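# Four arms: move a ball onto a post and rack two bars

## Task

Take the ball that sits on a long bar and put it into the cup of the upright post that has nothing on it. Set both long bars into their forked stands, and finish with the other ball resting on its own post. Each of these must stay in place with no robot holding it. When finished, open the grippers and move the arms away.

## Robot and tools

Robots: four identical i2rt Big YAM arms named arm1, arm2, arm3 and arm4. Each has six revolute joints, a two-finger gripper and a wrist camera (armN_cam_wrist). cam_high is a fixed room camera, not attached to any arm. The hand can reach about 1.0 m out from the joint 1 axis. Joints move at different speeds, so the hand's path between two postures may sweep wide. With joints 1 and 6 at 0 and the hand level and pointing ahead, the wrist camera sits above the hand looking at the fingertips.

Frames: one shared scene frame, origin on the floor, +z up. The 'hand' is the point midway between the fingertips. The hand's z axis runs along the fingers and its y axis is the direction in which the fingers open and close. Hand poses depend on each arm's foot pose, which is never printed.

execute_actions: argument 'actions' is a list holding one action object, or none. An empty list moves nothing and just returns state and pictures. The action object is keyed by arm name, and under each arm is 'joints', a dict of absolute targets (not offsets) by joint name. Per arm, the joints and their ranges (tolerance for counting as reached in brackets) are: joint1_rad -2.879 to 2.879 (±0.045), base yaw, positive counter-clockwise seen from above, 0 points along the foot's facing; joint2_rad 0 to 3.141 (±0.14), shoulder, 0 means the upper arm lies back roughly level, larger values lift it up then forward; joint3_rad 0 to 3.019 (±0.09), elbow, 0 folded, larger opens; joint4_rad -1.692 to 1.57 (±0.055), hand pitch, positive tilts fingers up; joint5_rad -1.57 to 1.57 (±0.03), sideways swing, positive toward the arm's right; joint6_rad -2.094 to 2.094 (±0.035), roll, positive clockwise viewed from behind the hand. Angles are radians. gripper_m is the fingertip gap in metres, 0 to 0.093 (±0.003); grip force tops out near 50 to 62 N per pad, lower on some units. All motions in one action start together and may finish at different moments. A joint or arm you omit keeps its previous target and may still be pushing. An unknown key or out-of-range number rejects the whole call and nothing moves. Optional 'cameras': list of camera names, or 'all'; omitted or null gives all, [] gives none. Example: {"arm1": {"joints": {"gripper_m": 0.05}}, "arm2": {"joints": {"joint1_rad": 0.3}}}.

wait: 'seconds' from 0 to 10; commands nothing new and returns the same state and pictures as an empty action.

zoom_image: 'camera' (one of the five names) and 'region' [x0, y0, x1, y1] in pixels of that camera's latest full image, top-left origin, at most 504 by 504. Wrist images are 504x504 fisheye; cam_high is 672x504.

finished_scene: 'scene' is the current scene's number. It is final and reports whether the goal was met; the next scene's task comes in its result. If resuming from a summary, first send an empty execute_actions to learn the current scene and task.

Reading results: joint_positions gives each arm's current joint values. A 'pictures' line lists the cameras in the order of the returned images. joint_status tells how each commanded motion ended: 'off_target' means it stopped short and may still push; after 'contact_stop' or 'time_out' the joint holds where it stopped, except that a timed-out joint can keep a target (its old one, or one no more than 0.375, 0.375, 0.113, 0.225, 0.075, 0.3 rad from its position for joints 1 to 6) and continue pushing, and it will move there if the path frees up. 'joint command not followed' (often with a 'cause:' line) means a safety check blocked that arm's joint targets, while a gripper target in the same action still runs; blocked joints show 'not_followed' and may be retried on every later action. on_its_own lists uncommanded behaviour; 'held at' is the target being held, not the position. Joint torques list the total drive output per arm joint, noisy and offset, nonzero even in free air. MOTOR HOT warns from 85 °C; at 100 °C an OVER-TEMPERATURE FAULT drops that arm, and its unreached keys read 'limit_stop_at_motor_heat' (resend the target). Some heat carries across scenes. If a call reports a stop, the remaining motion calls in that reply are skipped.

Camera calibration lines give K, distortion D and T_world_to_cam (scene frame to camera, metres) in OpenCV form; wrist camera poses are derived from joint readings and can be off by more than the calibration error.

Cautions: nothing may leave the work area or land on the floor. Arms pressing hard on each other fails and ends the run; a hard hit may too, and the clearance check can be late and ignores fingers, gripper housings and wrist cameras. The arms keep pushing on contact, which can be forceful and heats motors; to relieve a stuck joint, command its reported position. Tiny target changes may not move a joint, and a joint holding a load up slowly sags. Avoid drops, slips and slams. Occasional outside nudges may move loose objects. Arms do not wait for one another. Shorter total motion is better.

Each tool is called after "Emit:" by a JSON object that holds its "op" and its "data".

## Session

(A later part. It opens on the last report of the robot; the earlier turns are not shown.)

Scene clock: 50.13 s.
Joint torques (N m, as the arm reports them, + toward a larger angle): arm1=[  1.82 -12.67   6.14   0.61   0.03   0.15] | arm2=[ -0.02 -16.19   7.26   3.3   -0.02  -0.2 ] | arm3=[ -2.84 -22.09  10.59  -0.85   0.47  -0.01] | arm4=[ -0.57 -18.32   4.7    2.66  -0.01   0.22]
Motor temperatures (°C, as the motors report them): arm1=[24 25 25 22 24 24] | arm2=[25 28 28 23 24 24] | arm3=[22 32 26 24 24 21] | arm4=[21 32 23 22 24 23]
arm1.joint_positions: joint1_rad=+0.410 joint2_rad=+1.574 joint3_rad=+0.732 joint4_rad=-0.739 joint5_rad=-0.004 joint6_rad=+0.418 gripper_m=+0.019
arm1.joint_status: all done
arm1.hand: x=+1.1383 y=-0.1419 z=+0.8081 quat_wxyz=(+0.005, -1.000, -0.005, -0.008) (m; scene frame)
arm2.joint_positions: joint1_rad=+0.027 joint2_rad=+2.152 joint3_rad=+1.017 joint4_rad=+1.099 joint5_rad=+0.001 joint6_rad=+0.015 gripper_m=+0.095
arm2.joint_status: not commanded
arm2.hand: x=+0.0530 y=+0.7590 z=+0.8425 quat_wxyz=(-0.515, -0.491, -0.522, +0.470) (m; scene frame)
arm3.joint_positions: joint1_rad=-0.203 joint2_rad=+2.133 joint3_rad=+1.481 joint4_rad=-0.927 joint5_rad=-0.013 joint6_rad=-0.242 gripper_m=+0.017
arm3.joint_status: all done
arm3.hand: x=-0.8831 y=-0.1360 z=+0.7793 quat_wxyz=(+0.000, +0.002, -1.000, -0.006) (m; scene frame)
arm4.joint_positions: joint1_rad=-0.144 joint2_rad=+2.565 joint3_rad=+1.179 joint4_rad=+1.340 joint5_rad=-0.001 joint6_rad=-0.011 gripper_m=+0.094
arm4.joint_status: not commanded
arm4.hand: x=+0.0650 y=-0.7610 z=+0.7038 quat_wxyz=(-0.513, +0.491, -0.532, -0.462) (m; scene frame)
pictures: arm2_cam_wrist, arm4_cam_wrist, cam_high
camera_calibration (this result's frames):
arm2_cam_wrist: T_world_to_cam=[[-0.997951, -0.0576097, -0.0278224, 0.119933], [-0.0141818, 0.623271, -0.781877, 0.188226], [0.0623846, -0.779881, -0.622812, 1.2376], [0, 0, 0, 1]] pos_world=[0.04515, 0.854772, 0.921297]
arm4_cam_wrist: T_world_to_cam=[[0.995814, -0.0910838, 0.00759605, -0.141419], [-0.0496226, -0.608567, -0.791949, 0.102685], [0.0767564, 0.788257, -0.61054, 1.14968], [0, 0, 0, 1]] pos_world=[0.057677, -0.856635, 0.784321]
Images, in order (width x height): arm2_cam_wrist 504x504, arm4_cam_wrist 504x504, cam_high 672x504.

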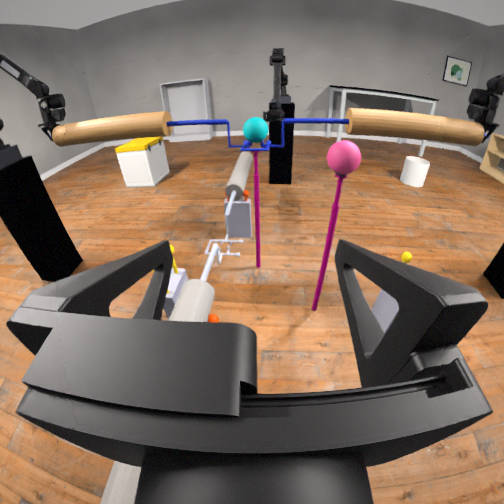

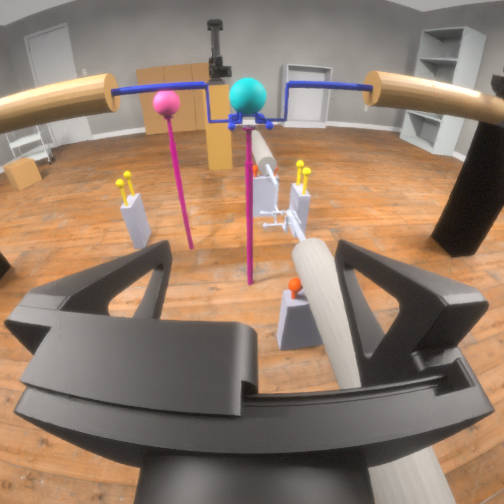

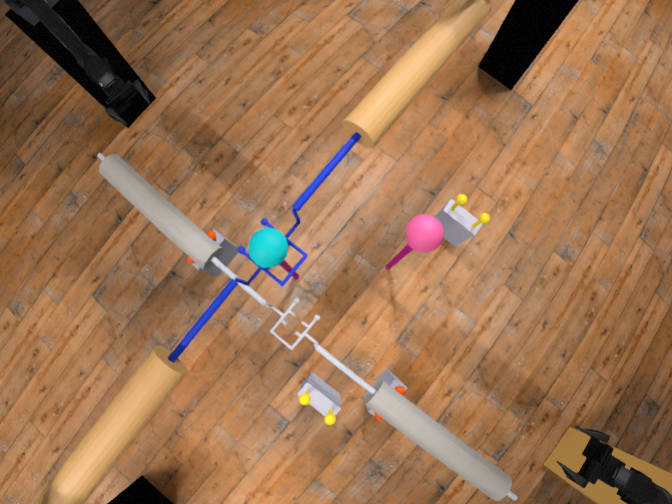

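Emit:
{"op": "execute_actions", "data": {"actions": [{"arm3":{"joints":{"joint1_rad":-0.243,"joint6_rad":-0.262}}}], "cameras": ["arm4_cam_wrist","cam_high"]}}

Emit:
{"op": "zoom_image", "data": {"camera": "cam_high", "region": [220, 190, 340, 310]}}

Scene clock: 52.00 s.
Joint torques (N m, as the arm reports them, + toward a larger angle): arm1=[  1.97 -12.73   6.12   0.35  -0.01   0.17] | arm2=[  0.05 -16.24   7.22   3.27  -0.02  -0.21] | arm3=[ -2.92 -22.11  10.21  -0.81   0.49   0.14] | arm4=[ -0.62 -18.58   4.77   2.78  -0.01   0.23]
Motor temperatures (°C, as the motors report them): arm1=[24 25 25 22 24 24] | arm2=[25 29 28 23 24 24] | arm3=[22 32 27 24 24 21] | arm4=[21 32 23 22 24 23]
arm1.joint_positions: joint1_rad=+0.410 joint2_rad=+1.574 joint3_rad=+0.732 joint4_rad=-0.735 joint5_rad=-0.003 joint6_rad=+0.416 gripper_m=+0.019
arm1.joint_status: not commanded
arm1.hand: x=+1.1373 y=-0.1422 z=+0.8080 quat_wxyz=(+0.004, -1.000, -0.006, -0.006) (m; scene frame)
arm2.joint_positions: joint1_rad=+0.027 joint2_rad=+2.152 joint3_rad=+1.017 joint4_rad=+1.099 joint5_rad=+0.001 joint6_rad=+0.015 gripper_m=+0.095
arm2.joint_status: not commanded
arm2.hand: x=+0.0530 y=+0.7590 z=+0.8425 quat_wxyz=(-0.515, -0.491, -0.522, +0.470) (m; scene frame)
arm3.joint_positions: joint1_rad=-0.226 joint2_rad=+2.133 joint3_rad=+1.485 joint4_rad=-0.927 joint5_rad=-0.014 joint6_rad=-0.269 gripper_m=+0.017
arm3.joint_status: all done
arm3.hand: x=-0.8844 y=-0.1494 z=+0.7806 quat_wxyz=(-0.002, +0.004, -1.000, -0.006) (m; scene frame)
arm4.joint_positions: joint1_rad=-0.144 joint2_rad=+2.565 joint3_rad=+1.179 joint4_rad=+1.340 joint5_rad=-0.001 joint6_rad=-0.011 gripper_m=+0.094
arm4.joint_status: not commanded
arm4.hand: x=+0.0650 y=-0.7610 z=+0.7038 quat_wxyz=(-0.513, +0.491, -0.532, -0.462) (m; scene frame)
pictures: arm4_cam_wrist, cam_high
camera_calibration (this result's frames):
arm4_cam_wrist: T_world_to_cam=[[0.995814, -0.0910838, 0.00759605, -0.141419], [-0.0496226, -0.608567, -0.791949, 0.102685], [0.0767564, 0.788257, -0.61054, 1.14968], [0, 0, 0, 1]] pos_world=[0.057677, -0.856635, 0.784321]
Images, in order (width x height): arm4_cam_wrist 504x504, cam_high 672x504.

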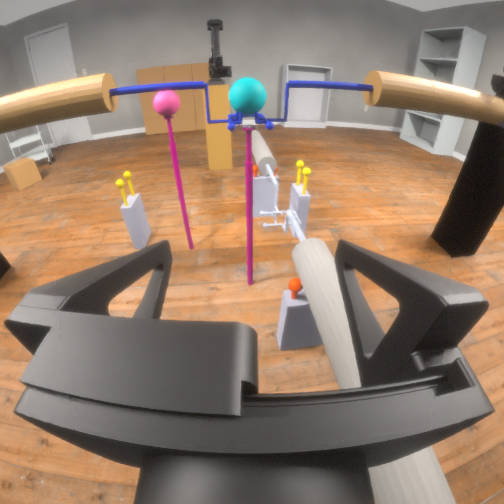

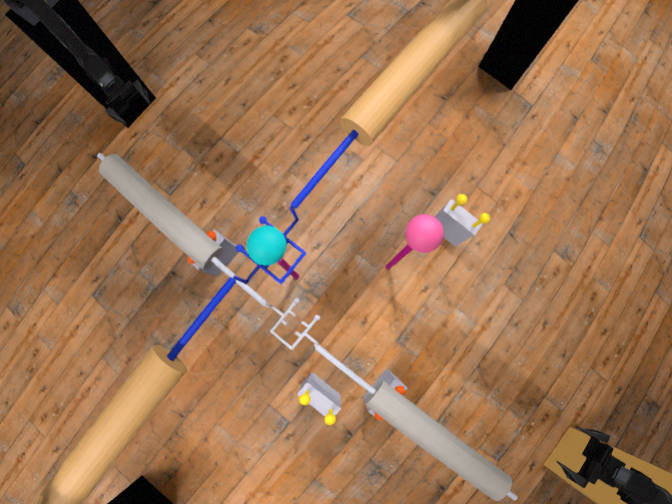

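Region (220, 190, 340, 310) of cam_high's 672x504 image, scaled by 4.200, with more detail than that image has.

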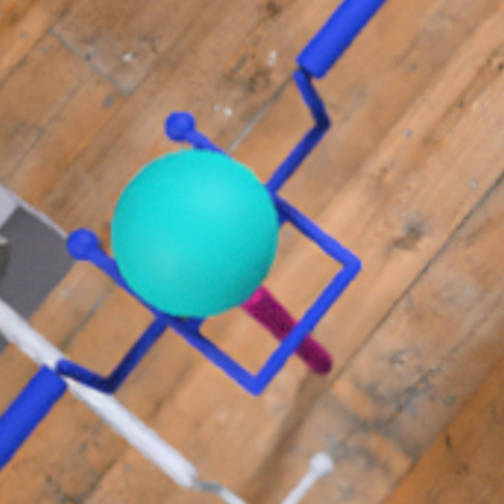

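Emit:
{"op": "execute_actions", "data": {"actions": []}}

Scene clock: 53.20 s.
Joint torques (N m, as the arm reports them, + toward a larger angle): arm1=[  1.94 -12.58   6.16   0.38   0.     0.16] | arm2=[  0.01 -16.19   7.26   3.31  -0.02  -0.2 ] | arm3=[ -2.84 -22.18  10.21  -0.85   0.52   0.11] | arm4=[ -0.86 -19.07   4.76   2.49   0.04   0.24]
Motor temperatures (°C, as the motors report them): arm1=[24 25 25 22 24 24] | arm2=[25 29 28 23 24 24] | arm3=[22 32 27 24 24 21] | arm4=[21 32 23 22 24 23]
arm1.joint_positions: joint1_rad=+0.410 joint2_rad=+1.574 joint3_rad=+0.732 joint4_rad=-0.735 joint5_rad=-0.003 joint6_rad=+0.416 gripper_m=+0.019
arm1.joint_status: not commanded
arm1.hand: x=+1.1373 y=-0.1422 z=+0.8080 quat_wxyz=(+0.004, -1.000, -0.006, -0.006) (m; scene frame)
arm2.joint_positions: joint1_rad=+0.027 joint2_rad=+2.152 joint3_rad=+1.017 joint4_rad=+1.099 joint5_rad=+0.001 joint6_rad=+0.015 gripper_m=+0.095
arm2.joint_status: not commanded
arm2.hand: x=+0.0530 y=+0.7590 z=+0.8425 quat_wxyz=(-0.515, -0.491, -0.522, +0.470) (m; scene frame)
arm3.joint_positions: joint1_rad=-0.226 joint2_rad=+2.133 joint3_rad=+1.485 joint4_rad=-0.927 joint5_rad=-0.014 joint6_rad=-0.269 gripper_m=+0.017
arm3.joint_status: all done
arm3.hand: x=-0.8844 y=-0.1494 z=+0.7806 quat_wxyz=(-0.002, +0.004, -1.000, -0.006) (m; scene frame)
arm4.joint_positions: joint1_rad=-0.144 joint2_rad=+2.565 joint3_rad=+1.179 joint4_rad=+1.340 joint5_rad=-0.001 joint6_rad=-0.011 gripper_m=+0.094
arm4.joint_status: not commanded
arm4.hand: x=+0.0650 y=-0.7610 z=+0.7038 quat_wxyz=(-0.513, +0.491, -0.532, -0.462) (m; scene frame)
pictures: arm1_cam_wrist, arm2_cam_wrist, arm3_cam_wrist, arm4_cam_wrist, cam_high
camera_calibration (this result's frames):
arm1_cam_wrist: T_world_to_cam=[[-0.0107307, 0.999901, 0.0091154, 0.145931], [0.798629, 0.00308438, 0.601816, -1.39116], [0.601729, 0.0137378, -0.798583, 0.086477], [0, 0, 0, 1]] pos_world=[1.06055, -0.142813, 0.904949]
arm2_cam_wrist: T_world_to_cam=[[-0.997951, -0.0576097, -0.0278224, 0.119933], [-0.0141818, 0.623271, -0.781877, 0.188226], [0.0623846, -0.779881, -0.622812, 1.2376], [0, 0, 0, 1]] pos_world=[0.04515, 0.854772, 0.921297]
arm3_cam_wrist: T_world_to_cam=[[0.00568884, -0.999928, -0.0105879, -0.135143], [-0.81696, -0.0107533, 0.576595, -1.16575], [-0.576667, 0.00536975, -0.816962, 0.251453], [0, 0, 0, 1]] pos_world=[-0.806595, -0.149019, 0.87616]
arm4_cam_wrist: T_world_to_cam=[[0.995814, -0.0910838, 0.00759605, -0.141419], [-0.0496226, -0.608567, -0.791949, 0.102685], [0.0767564, 0.788257, -0.61054, 1.14968], [0, 0, 0, 1]] pos_world=[0.057677, -0.856635, 0.784321]
Images, in order (width x height): arm1_cam_wrist 504x504, arm2_cam_wrist 504x504, arm3_cam_wrist 504x504, arm4_cam_wrist 504x504, cam_high 672x504.

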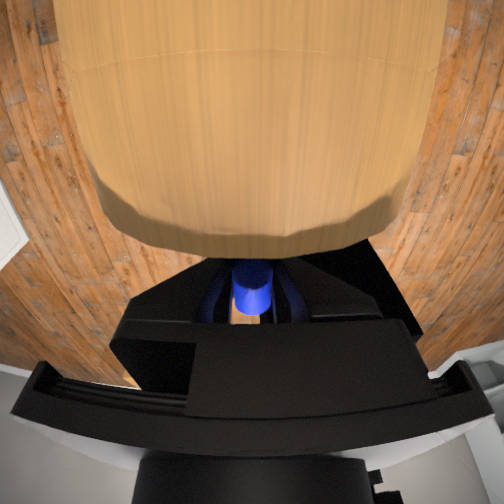

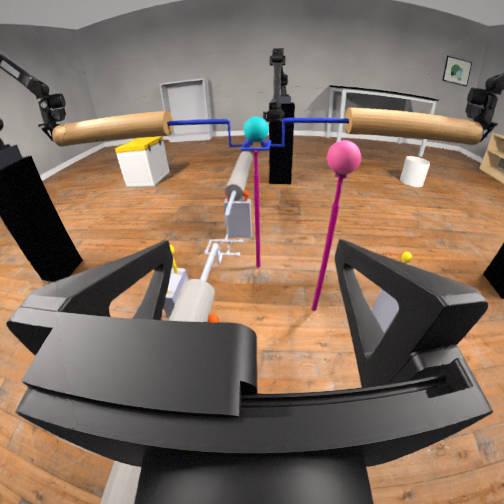

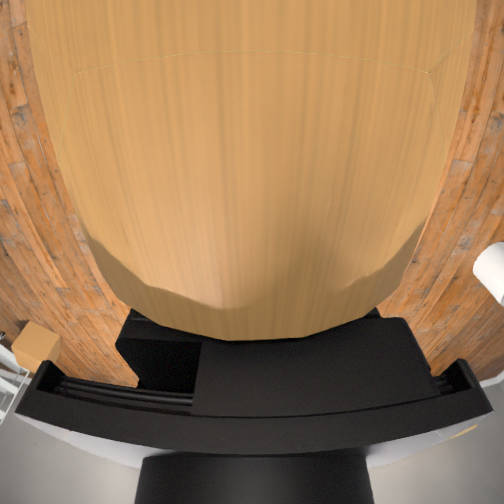

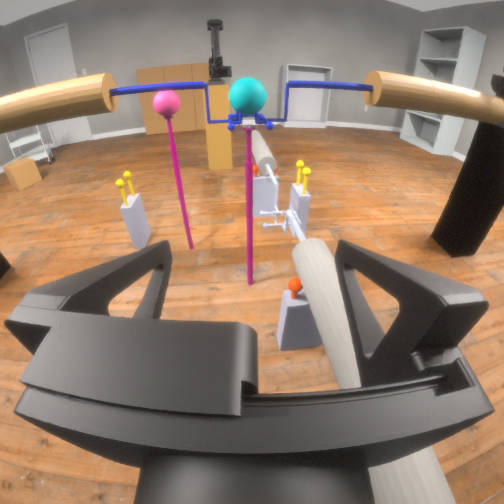

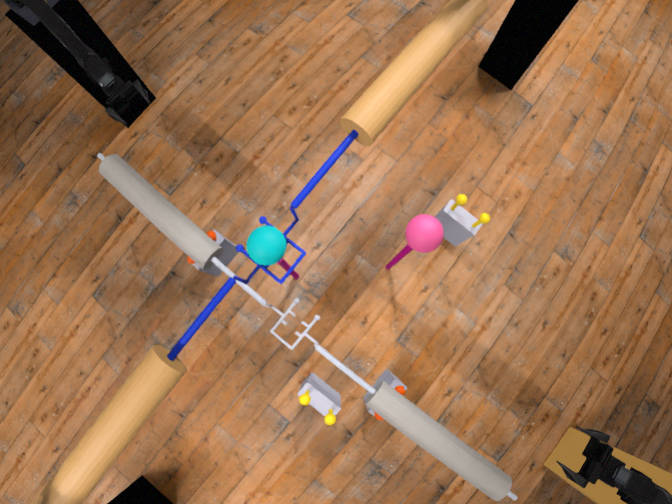

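Emit:
{"op": "execute_actions", "data": {"actions": [{"arm1":{"joints":{"joint2_rad":1.62,"joint3_rad":0.697,"joint4_rad":-0.64}},"arm3":{"joints":{"joint2_rad":2.152,"joint3_rad":1.47,"joint4_rad":-0.89}}}], "cameras": ["arm2_cam_wrist","arm4_cam_wrist","cam_high"]}}

Emit:
{"op": "zoom_image", "data": {"camera": "arm4_cam_wrist", "region": [190, 50, 310, 170]}}

Emit:
{"op": "zoom_image", "data": {"camera": "cam_high", "region": [220, 190, 340, 310]}}

Scene clock: 54.40 s.
Joint torques (N m, as the arm reports them, + toward a larger angle): arm1=[  2.02 -12.25   5.14   0.61   0.01   0.17] | arm2=[ -0.1  -16.21   7.28   3.32  -0.02  -0.2 ] | arm3=[ -3.17 -21.8    6.58   0.1    0.39   0.14] | arm4=[ -1.21 -18.56   4.75   2.43   0.     0.21]
Motor temperatures (°C, as the motors report them): arm1=[24 25 25 22 24 24] | arm2=[25 29 28 23 24 24] | arm3=[22 32 27 24 24 21] | arm4=[21 32 23 22 24 23]
arm1.joint_positions: joint1_rad=+0.410 joint2_rad=+1.636 joint3_rad=+0.704 joint4_rad=-0.637 joint5_rad=-0.003 joint6_rad=+0.415 gripper_m=+0.019
arm1.joint_status: all done
arm1.hand: x=+1.1384 y=-0.1416 z=+0.7814 quat_wxyz=(+0.003, -1.000, -0.006, -0.002) (m; scene frame)
arm2.joint_positions: joint1_rad=+0.027 joint2_rad=+2.152 joint3_rad=+1.017 joint4_rad=+1.099 joint5_rad=+0.001 joint6_rad=+0.015 gripper_m=+0.095
arm2.joint_status: not commanded
arm2.hand: x=+0.0530 y=+0.7590 z=+0.8425 quat_wxyz=(-0.515, -0.491, -0.522, +0.470) (m; scene frame)
arm3.joint_positions: joint1_rad=-0.226 joint2_rad=+2.164 joint3_rad=+1.479 joint4_rad=-0.879 joint5_rad=-0.011 joint6_rad=-0.270 gripper_m=+0.017
arm3.joint_status: all done
arm3.hand: x=-0.8818 y=-0.1505 z=+0.7614 quat_wxyz=(-0.007, +0.004, -1.000, -0.004) (m; scene frame)
arm4.joint_positions: joint1_rad=-0.144 joint2_rad=+2.565 joint3_rad=+1.179 joint4_rad=+1.340 joint5_rad=-0.001 joint6_rad=-0.011 gripper_m=+0.094
arm4.joint_status: not commanded
arm4.hand: x=+0.0650 y=-0.7610 z=+0.7038 quat_wxyz=(-0.513, +0.491, -0.532, -0.462) (m; scene frame)
pictures: arm2_cam_wrist, arm4_cam_wrist, cam_high
camera_calibration (this result's frames):
arm2_cam_wrist: T_world_to_cam=[[-0.997951, -0.0576097, -0.0278224, 0.119933], [-0.0141818, 0.623271, -0.781877, 0.188226], [0.0623846, -0.779881, -0.622812, 1.2376], [0, 0, 0, 1]] pos_world=[0.04515, 0.854772, 0.921297]
arm4_cam_wrist: T_world_to_cam=[[0.995814, -0.0910838, 0.00759605, -0.141419], [-0.0496226, -0.608567, -0.791949, 0.102685], [0.0767564, 0.788257, -0.61054, 1.14968], [0, 0, 0, 1]] pos_world=[0.057677, -0.856635, 0.784321]
Images, in order (width x height): arm2_cam_wrist 504x504, arm4_cam_wrist 504x504, cam_high 672x504.

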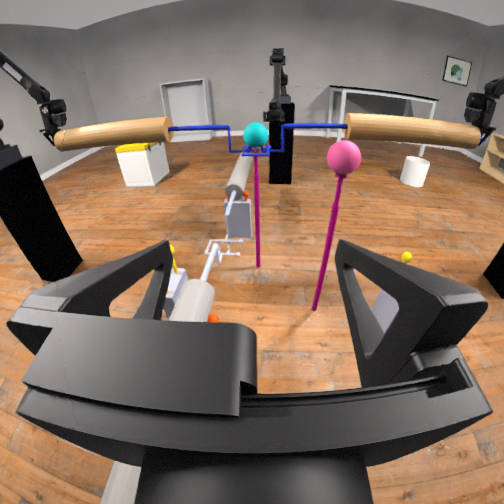

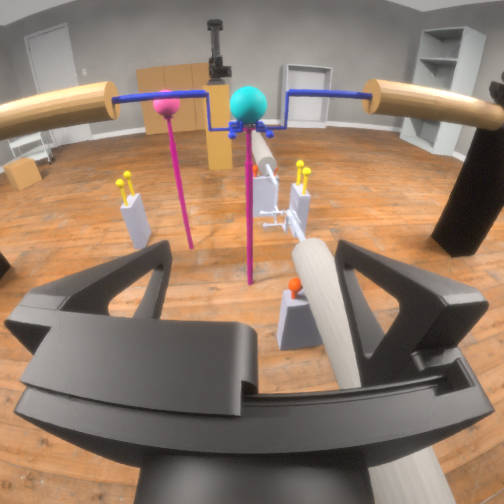

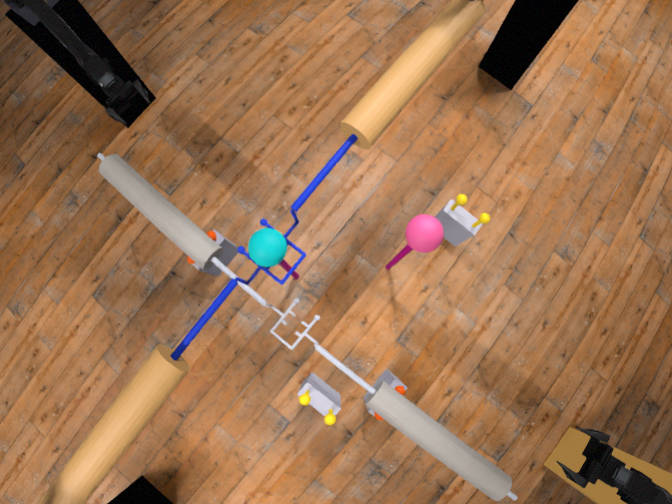

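Region (190, 50, 310, 170) of arm4_cam_wrist's 504x504 image, scaled by 4.200, with more detail than that image has.

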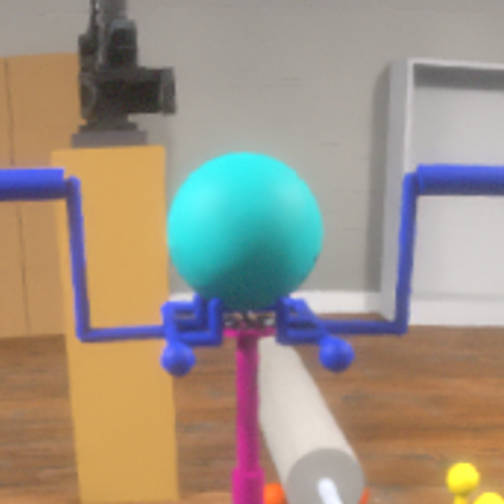

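Region (220, 190, 340, 310) of cam_high's 672x504 image, scaled by 4.200, with more detail than that image has.

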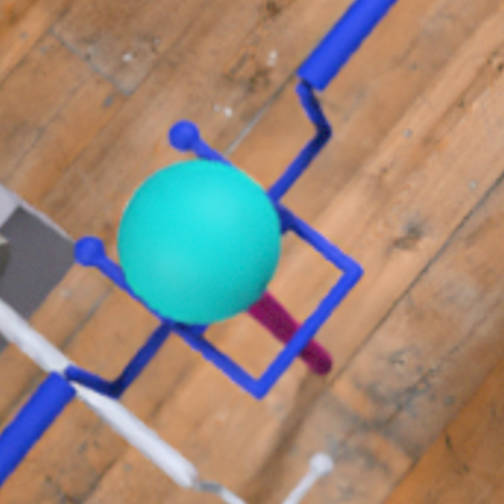

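Emit:
{"op": "execute_actions", "data": {"actions": [{"arm1":{"joints":{"joint2_rad":1.685,"joint3_rad":0.686,"joint4_rad":-0.566}},"arm3":{"joints":{"joint2_rad":2.192,"joint3_rad":1.457,"joint4_rad":-0.845}}}], "cameras": ["arm2_cam_wrist","arm4_cam_wrist","cam_high"]}}

Emit:
{"op": "zoom_image", "data": {"camera": "arm4_cam_wrist", "region": [190, 50, 310, 170]}}

Emit:
{"op": "zoom_image", "data": {"camera": "cam_high", "region": [220, 190, 340, 310]}}

Scene clock: 55.37 s.
Joint torques (N m, as the arm reports them, + toward a larger angle): arm1=[  2.11 -11.99   4.43   0.73   0.03   0.17] | arm2=[ -0.08 -16.29   7.3    3.31  -0.02  -0.21] | arm3=[ -2.86 -21.38   6.12   0.14   0.35   0.13] | arm4=[ -0.77 -18.49   4.76   2.55   0.01   0.2 ]
Motor temperatures (°C, as the motors report them): arm1=[24 25 25 22 24 24] | arm2=[25 29 28 23 24 24] | arm3=[22 32 27 24 24 21] | arm4=[21 32 23 22 24 23]
arm1.joint_positions: joint1_rad=+0.410 joint2_rad=+1.697 joint3_rad=+0.696 joint4_rad=-0.566 joint5_rad=-0.004 joint6_rad=+0.415 gripper_m=+0.019
arm1.joint_status: all done
arm1.hand: x=+1.1375 y=-0.1420 z=+0.7600 quat_wxyz=(+0.002, -1.000, -0.006, -0.002) (m; scene frame)
arm2.joint_positions: joint1_rad=+0.027 joint2_rad=+2.152 joint3_rad=+1.017 joint4_rad=+1.099 joint5_rad=+0.001 joint6_rad=+0.015 gripper_m=+0.095
arm2.joint_status: not commanded
arm2.hand: x=+0.0530 y=+0.7590 z=+0.8425 quat_wxyz=(-0.515, -0.491, -0.522, +0.470) (m; scene frame)
arm3.joint_positions: joint1_rad=-0.226 joint2_rad=+2.196 joint3_rad=+1.470 joint4_rad=-0.836 joint5_rad=-0.010 joint6_rad=-0.270 gripper_m=+0.017
arm3.joint_status: all done
arm3.hand: x=-0.8827 y=-0.1505 z=+0.7406 quat_wxyz=(-0.008, +0.004, -1.000, -0.003) (m; scene frame)
arm4.joint_positions: joint1_rad=-0.144 joint2_rad=+2.565 joint3_rad=+1.179 joint4_rad=+1.340 joint5_rad=-0.001 joint6_rad=-0.011 gripper_m=+0.094
arm4.joint_status: not commanded
arm4.hand: x=+0.0650 y=-0.7610 z=+0.7038 quat_wxyz=(-0.513, +0.491, -0.532, -0.462) (m; scene frame)
pictures: arm2_cam_wrist, arm4_cam_wrist, cam_high
camera_calibration (this result's frames):
arm2_cam_wrist: T_world_to_cam=[[-0.997951, -0.0576097, -0.0278224, 0.119933], [-0.0141818, 0.623271, -0.781877, 0.188226], [0.0623846, -0.779881, -0.622812, 1.2376], [0, 0, 0, 1]] pos_world=[0.04515, 0.854772, 0.921297]
arm4_cam_wrist: T_world_to_cam=[[0.995814, -0.0910838, 0.00759605, -0.141419], [-0.0496226, -0.608567, -0.791949, 0.102685], [0.0767564, 0.788257, -0.61054, 1.14968], [0, 0, 0, 1]] pos_world=[0.057677, -0.856635, 0.784321]
Images, in order (width x height): arm2_cam_wrist 504x504, arm4_cam_wrist 504x504, cam_high 672x504.

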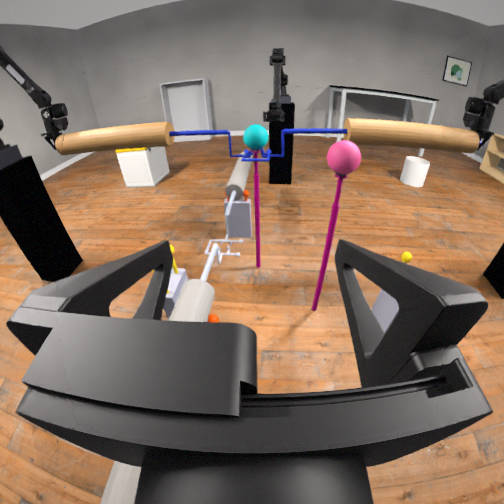

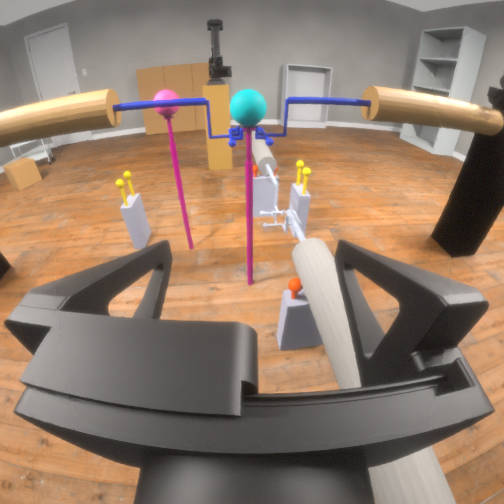

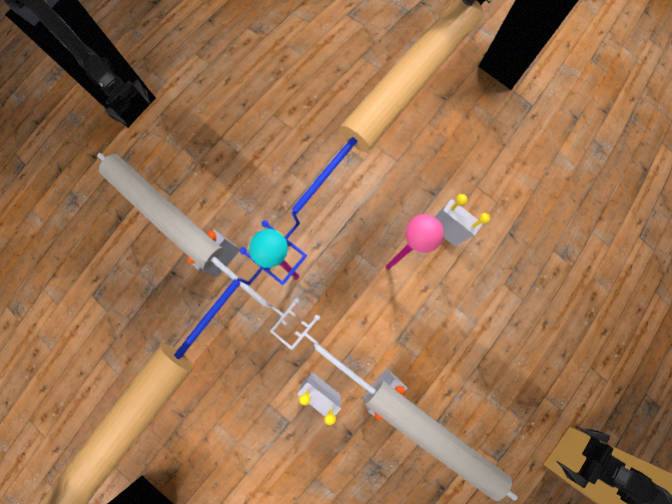

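Region (190, 50, 310, 170) of arm4_cam_wrist's 504x504 image, scaled by 4.200, with more detail than that image has.

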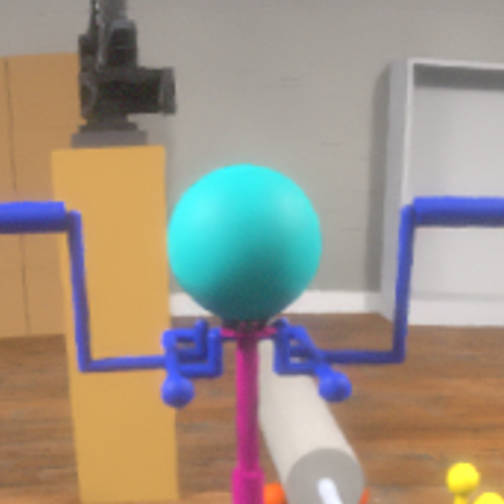

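Region (220, 190, 340, 310) of cam_high's 672x504 image, scaled by 4.200, with more detail than that image has.

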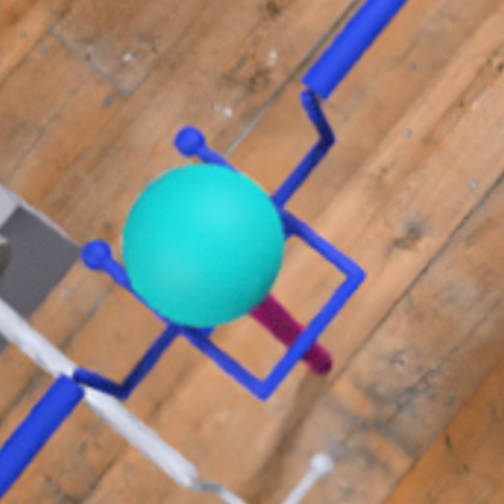

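Emit:
{"op": "execute_actions", "data": {"actions": [{"arm1":{"joints":{"joint2_rad":1.742,"joint3_rad":0.678,"joint4_rad":-0.505}},"arm3":{"joints":{"joint2_rad":2.232,"joint3_rad":1.455,"joint4_rad":-0.808}}}], "cameras": ["arm2_cam_wrist","arm4_cam_wrist","cam_high"]}}

Emit:
{"op": "zoom_image", "data": {"camera": "arm4_cam_wrist", "region": [190, 50, 310, 170]}}

Emit:
{"op": "zoom_image", "data": {"camera": "arm2_cam_wrist", "region": [200, 90, 320, 210]}}

Scene clock: 56.33 s.
Joint torques (N m, as the arm reports them, + toward a larger angle): arm1=[  1.91 -12.06   3.85   0.61   0.04   0.17] | arm2=[ -0.09 -16.31   7.27   3.27  -0.02  -0.21] | arm3=[ -3.2  -21.37   5.85  -0.03   0.31   0.13] | arm4=[ -1.16 -18.82   4.77   2.64   0.02   0.24]
Motor temperatures (°C, as the motors report them): arm1=[24 25 25 22 24 24] | arm2=[25 29 28 23 24 24] | arm3=[22 32 27 24 24 21] | arm4=[21 32 23 22 24 23]
arm1.joint_positions: joint1_rad=+0.410 joint2_rad=+1.751 joint3_rad=+0.688 joint4_rad=-0.502 joint5_rad=-0.004 joint6_rad=+0.415 gripper_m=+0.019
arm1.joint_status: all done
arm1.hand: x=+1.1378 y=-0.1418 z=+0.7411 quat_wxyz=(+0.001, -1.000, -0.006, -0.001) (m; scene frame)
arm2.joint_positions: joint1_rad=+0.027 joint2_rad=+2.152 joint3_rad=+1.017 joint4_rad=+1.099 joint5_rad=+0.001 joint6_rad=+0.015 gripper_m=+0.095
arm2.joint_status: not commanded
arm2.hand: x=+0.0530 y=+0.7590 z=+0.8425 quat_wxyz=(-0.515, -0.491, -0.522, +0.470) (m; scene frame)
arm3.joint_positions: joint1_rad=-0.226 joint2_rad=+2.234 joint3_rad=+1.468 joint4_rad=-0.795 joint5_rad=-0.009 joint6_rad=-0.270 gripper_m=+0.017
arm3.joint_status: all done
arm3.hand: x=-0.8829 y=-0.1505 z=+0.7188 quat_wxyz=(-0.008, +0.004, -1.000, -0.002) (m; scene frame)
arm4.joint_positions: joint1_rad=-0.144 joint2_rad=+2.565 joint3_rad=+1.179 joint4_rad=+1.340 joint5_rad=-0.001 joint6_rad=-0.011 gripper_m=+0.094
arm4.joint_status: not commanded
arm4.hand: x=+0.0650 y=-0.7610 z=+0.7038 quat_wxyz=(-0.513, +0.491, -0.532, -0.462) (m; scene frame)
pictures: arm2_cam_wrist, arm4_cam_wrist, cam_high
camera_calibration (this result's frames):
arm2_cam_wrist: T_world_to_cam=[[-0.997951, -0.0576097, -0.0278224, 0.119933], [-0.0141818, 0.623271, -0.781877, 0.188226], [0.0623846, -0.779881, -0.622812, 1.2376], [0, 0, 0, 1]] pos_world=[0.04515, 0.854772, 0.921297]
arm4_cam_wrist: T_world_to_cam=[[0.995814, -0.0910838, 0.00759605, -0.141419], [-0.0496226, -0.608567, -0.791949, 0.102685], [0.0767564, 0.788257, -0.61054, 1.14968], [0, 0, 0, 1]] pos_world=[0.057677, -0.856635, 0.784321]
Images, in order (width x height): arm2_cam_wrist 504x504, arm4_cam_wrist 504x504, cam_high 672x504.

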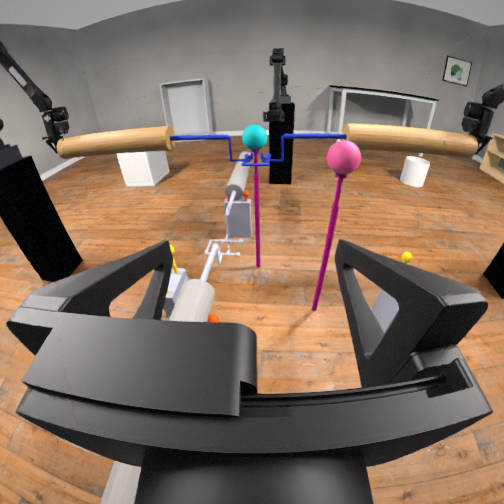

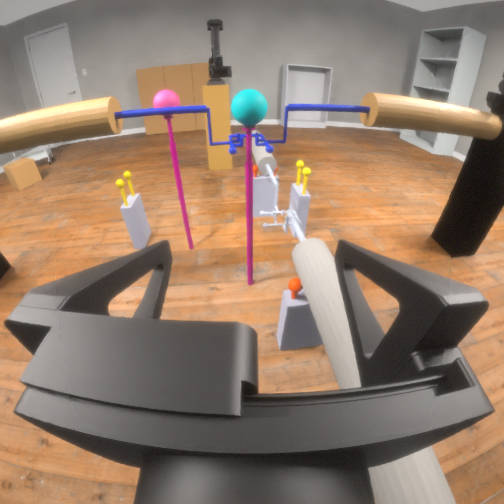

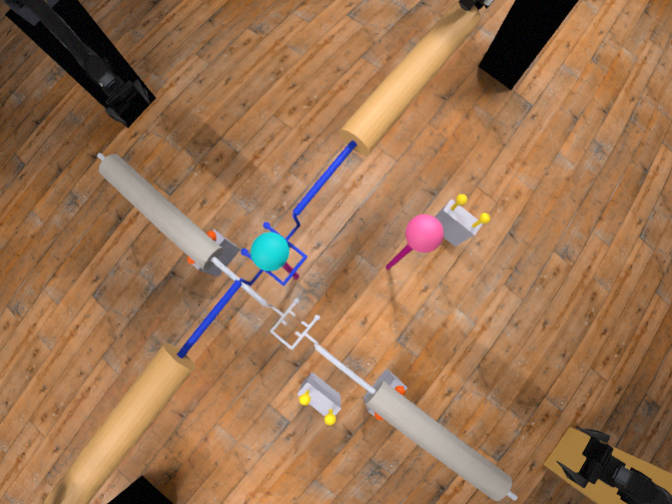

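Region (190, 50, 310, 170) of arm4_cam_wrist's 504x504 image, scaled by 4.200, with more detail than that image has.

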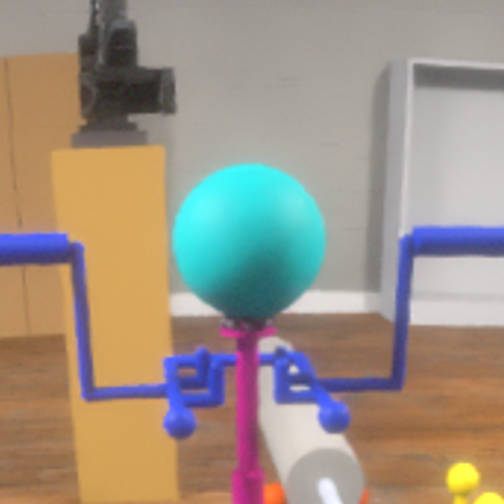

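Region (200, 90, 320, 210) of arm2_cam_wrist's 504x504 image, scaled by 4.200, with more detail than that image has.

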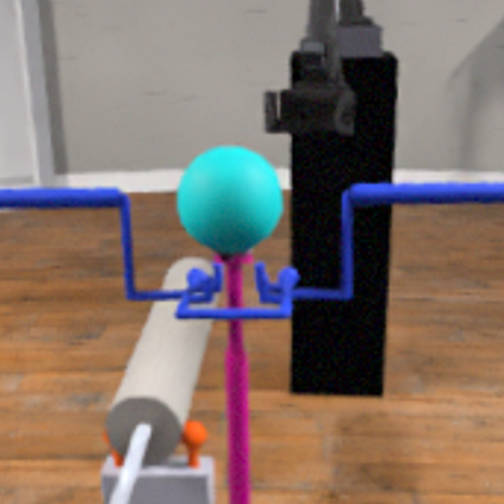

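Emit:
{"op": "execute_actions", "data": {"actions": [], "cameras": ["arm2_cam_wrist","arm4_cam_wrist","cam_high"]}}

Emit:
{"op": "zoom_image", "data": {"camera": "arm4_cam_wrist", "region": [220, 80, 280, 140]}}

Emit:
{"op": "zoom_image", "data": {"camera": "cam_high", "region": [220, 190, 340, 310]}}

Scene clock: 56.47 s.
Joint torques (N m, as the arm reports them, + toward a larger angle): arm1=[  2.01 -12.16   3.84   0.62   0.02   0.17] | arm2=[  0.03 -16.26   7.27   3.26  -0.03  -0.2 ] | arm3=[ -2.95 -21.17   5.92   0.01   0.31   0.13] | arm4=[ -0.3  -18.58   4.79   2.63   0.     0.2 ]
Motor temperatures (°C, as the motors report them): arm1=[24 25 25 22 24 24] | arm2=[25 29 28 23 24 24] | arm3=[22 32 27 24 24 21] | arm4=[21 32 23 22 24 23]
arm1.joint_positions: joint1_rad=+0.410 joint2_rad=+1.751 joint3_rad=+0.688 joint4_rad=-0.502 joint5_rad=-0.004 joint6_rad=+0.415 gripper_m=+0.019
arm1.joint_status: all done
arm1.hand: x=+1.1378 y=-0.1418 z=+0.7411 quat_wxyz=(+0.001, -1.000, -0.006, -0.001) (m; scene frame)
arm2.joint_positions: joint1_rad=+0.027 joint2_rad=+2.152 joint3_rad=+1.017 joint4_rad=+1.099 joint5_rad=+0.001 joint6_rad=+0.015 gripper_m=+0.095
arm2.joint_status: not commanded
arm2.hand: x=+0.0530 y=+0.7590 z=+0.8425 quat_wxyz=(-0.515, -0.491, -0.522, +0.470) (m; scene frame)
arm3.joint_positions: joint1_rad=-0.226 joint2_rad=+2.234 joint3_rad=+1.468 joint4_rad=-0.795 joint5_rad=-0.009 joint6_rad=-0.270 gripper_m=+0.017
arm3.joint_status: all done
arm3.hand: x=-0.8829 y=-0.1505 z=+0.7188 quat_wxyz=(-0.008, +0.004, -1.000, -0.002) (m; scene frame)
arm4.joint_positions: joint1_rad=-0.144 joint2_rad=+2.565 joint3_rad=+1.179 joint4_rad=+1.340 joint5_rad=-0.001 joint6_rad=-0.011 gripper_m=+0.094
arm4.joint_status: not commanded
arm4.hand: x=+0.0650 y=-0.7610 z=+0.7038 quat_wxyz=(-0.513, +0.491, -0.532, -0.462) (m; scene frame)
pictures: arm2_cam_wrist, arm4_cam_wrist, cam_high
camera_calibration (this result's frames):
arm2_cam_wrist: T_world_to_cam=[[-0.997951, -0.0576097, -0.0278224, 0.119933], [-0.0141818, 0.623271, -0.781877, 0.188226], [0.0623846, -0.779881, -0.622812, 1.2376], [0, 0, 0, 1]] pos_world=[0.04515, 0.854772, 0.921297]
arm4_cam_wrist: T_world_to_cam=[[0.995814, -0.0910838, 0.00759605, -0.141419], [-0.0496226, -0.608567, -0.791949, 0.102685], [0.0767564, 0.788257, -0.61054, 1.14968], [0, 0, 0, 1]] pos_world=[0.057677, -0.856635, 0.784321]
Images, in order (width x height): arm2_cam_wrist 504x504, arm4_cam_wrist 504x504, cam_high 672x504.

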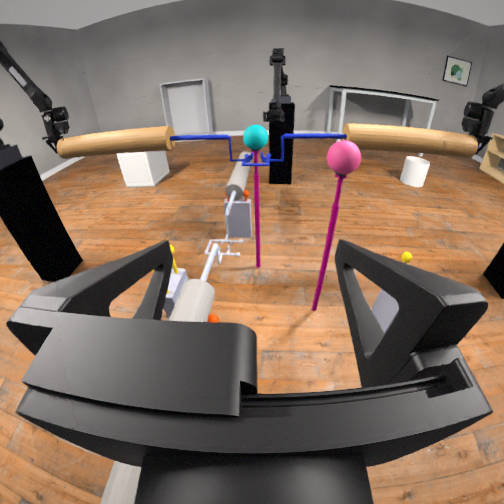

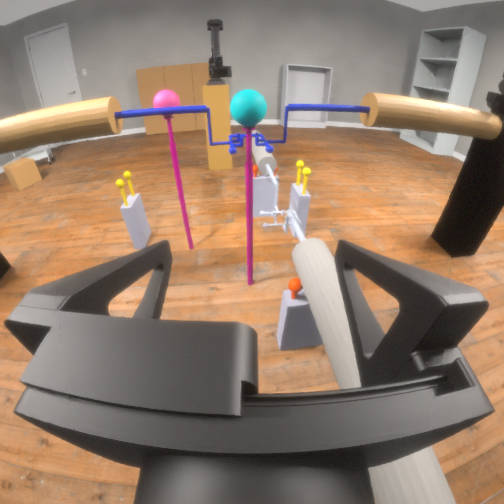

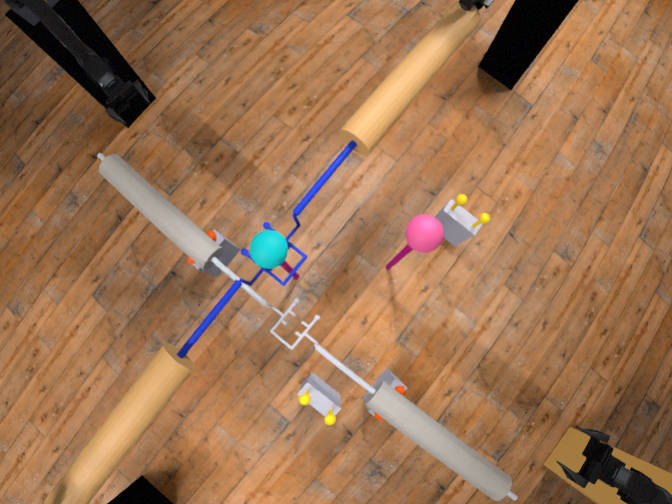

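Region (220, 80, 280, 140) of arm4_cam_wrist's 504x504 image, scaled by 8.400, with more detail than that image has.

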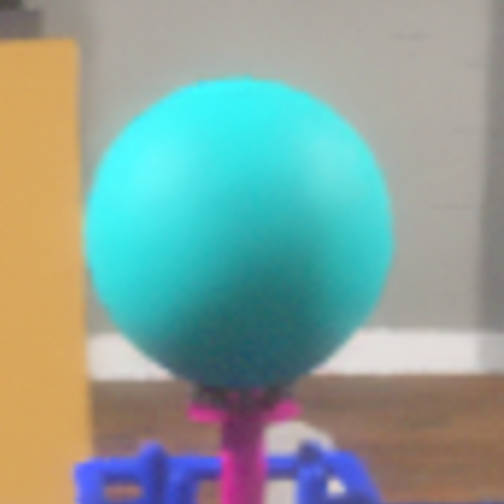

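Region (220, 190, 340, 310) of cam_high's 672x504 image, scaled by 4.200, with more detail than that image has.

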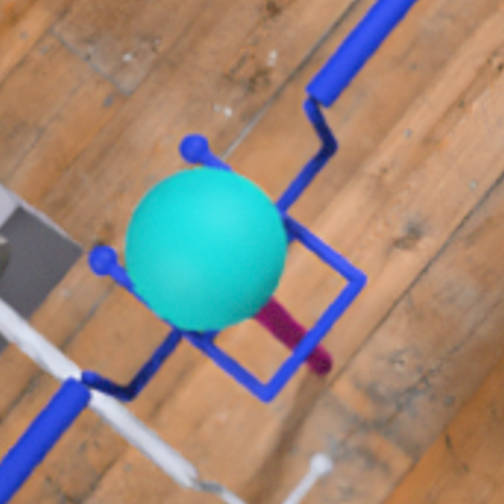

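Emit:
{"op": "wait", "data": {"seconds": 2}}

Emit:
{"op": "zoom_image", "data": {"camera": "arm4_cam_wrist", "region": [190, 50, 310, 170]}}

Emit:
{"op": "zoom_image", "data": {"camera": "cam_high", "region": [220, 190, 340, 310]}}

Scene clock: 58.60 s.
Joint torques (N m, as the arm reports them, + toward a larger angle): arm1=[  2.   -12.14   3.83   0.62   0.05   0.17] | arm2=[ -0.11 -16.31   7.26   3.29  -0.03  -0.2 ] | arm3=[ -3.07 -21.22   5.85   0.05   0.32   0.14] | arm4=[ -0.2  -18.72   4.73   2.51   0.03   0.2 ]
Motor temperatures (°C, as the motors report them): arm1=[24 25 25 22 24 24] | arm2=[25 29 28 23 24 24] | arm3=[22 33 26 24 24 21] | arm4=[21 32 23 22 24 23]
arm1.joint_positions: joint1_rad=+0.410 joint2_rad=+1.751 joint3_rad=+0.688 joint4_rad=-0.502 joint5_rad=-0.004 joint6_rad=+0.415 gripper_m=+0.019
arm1.joint_status: all done
arm1.hand: x=+1.1378 y=-0.1418 z=+0.7411 quat_wxyz=(+0.001, -1.000, -0.006, -0.001) (m; scene frame)
arm2.joint_positions: joint1_rad=+0.027 joint2_rad=+2.152 joint3_rad=+1.017 joint4_rad=+1.099 joint5_rad=+0.001 joint6_rad=+0.015 gripper_m=+0.095
arm2.joint_status: not commanded
arm2.hand: x=+0.0530 y=+0.7590 z=+0.8425 quat_wxyz=(-0.515, -0.491, -0.522, +0.470) (m; scene frame)
arm3.joint_positions: joint1_rad=-0.226 joint2_rad=+2.234 joint3_rad=+1.468 joint4_rad=-0.795 joint5_rad=-0.009 joint6_rad=-0.270 gripper_m=+0.017
arm3.joint_status: all done
arm3.hand: x=-0.8829 y=-0.1505 z=+0.7188 quat_wxyz=(-0.008, +0.004, -1.000, -0.002) (m; scene frame)
arm4.joint_positions: joint1_rad=-0.144 joint2_rad=+2.565 joint3_rad=+1.179 joint4_rad=+1.340 joint5_rad=-0.001 joint6_rad=-0.011 gripper_m=+0.094
arm4.joint_status: not commanded
arm4.hand: x=+0.0650 y=-0.7610 z=+0.7038 quat_wxyz=(-0.513, +0.491, -0.532, -0.462) (m; scene frame)
wait: 2.00 s; at rest by 0.13 s
pictures: arm1_cam_wrist, arm2_cam_wrist, arm3_cam_wrist, arm4_cam_wrist, cam_high
camera_calibration (this result's frames):
arm1_cam_wrist: T_world_to_cam=[[-0.0118704, 0.999924, 0.00328287, 0.151706], [0.804768, 0.00760497, 0.593541, -1.35155], [0.593471, 0.00968752, -0.804797, 0.0461422], [0, 0, 0, 1]] pos_world=[1.0621, -0.141863, 0.838838]
arm2_cam_wrist: T_world_to_cam=[[-0.997951, -0.0576097, -0.0278224, 0.119933], [-0.0141818, 0.623271, -0.781877, 0.188226], [0.0623846, -0.779881, -0.622812, 1.2376], [0, 0, 0, 1]] pos_world=[0.04515, 0.854772, 0.921297]
arm3_cam_wrist: T_world_to_cam=[[0.0068912, -0.999972, -0.00279718, -0.14151], [-0.824128, -0.00726364, 0.566357, -1.12737], [-0.566362, -0.00159764, -0.824155, 0.214989], [0, 0, 0, 1]] pos_world=[-0.806357, -0.149352, 0.81528]
arm4_cam_wrist: T_world_to_cam=[[0.995814, -0.0910838, 0.00759605, -0.141419], [-0.0496226, -0.608567, -0.791949, 0.102685], [0.0767564, 0.788257, -0.61054, 1.14968], [0, 0, 0, 1]] pos_world=[0.057677, -0.856635, 0.784321]
Images, in order (width x height): arm1_cam_wrist 504x504, arm2_cam_wrist 504x504, arm3_cam_wrist 504x504, arm4_cam_wrist 504x504, cam_high 672x504.

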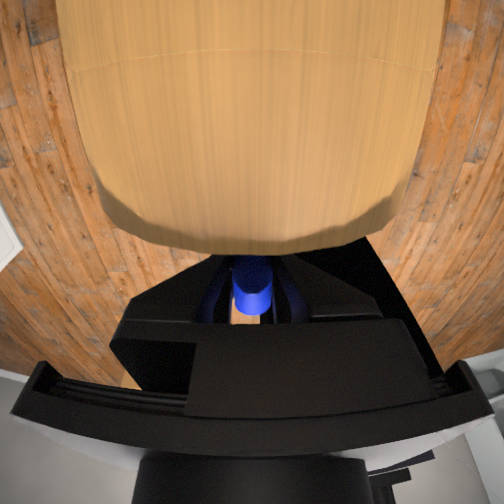

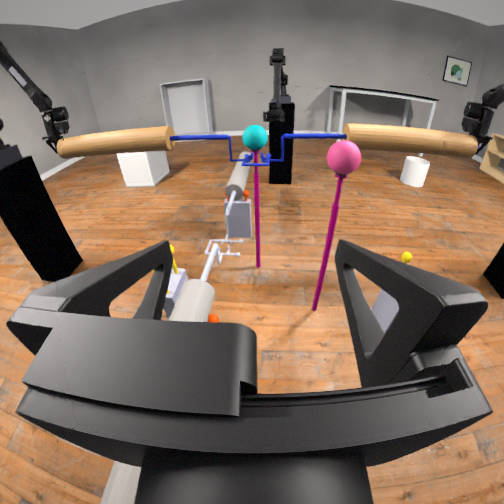

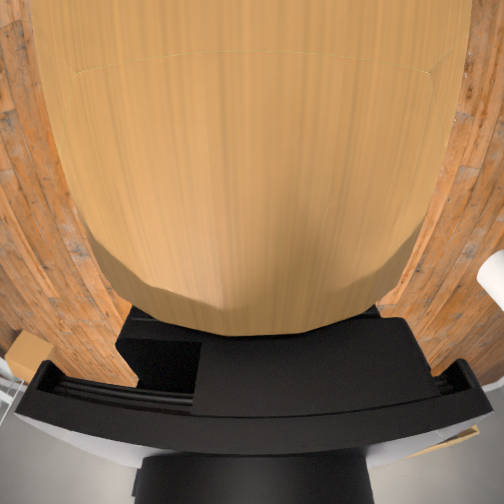

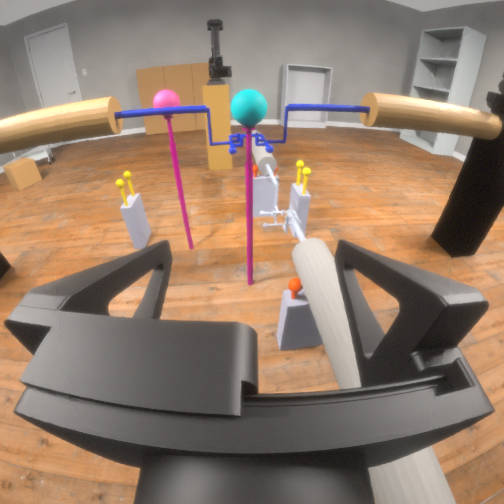

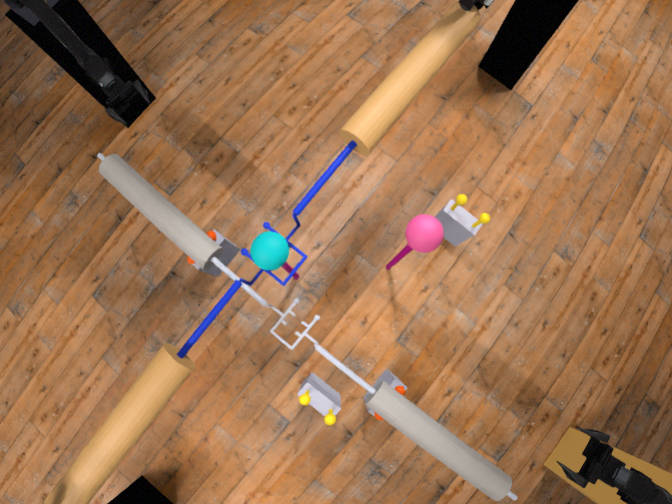

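Region (190, 50, 310, 170) of arm4_cam_wrist's 504x504 image, scaled by 4.200, with more detail than that image has.

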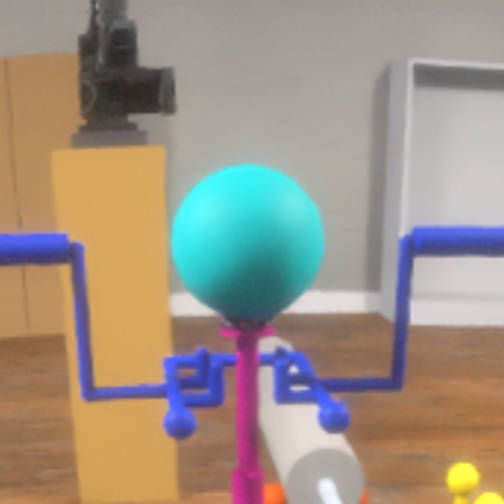

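Region (220, 190, 340, 310) of cam_high's 672x504 image, scaled by 4.200, with more detail than that image has.

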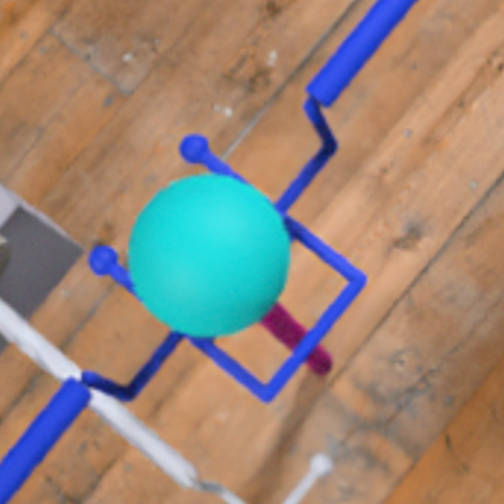

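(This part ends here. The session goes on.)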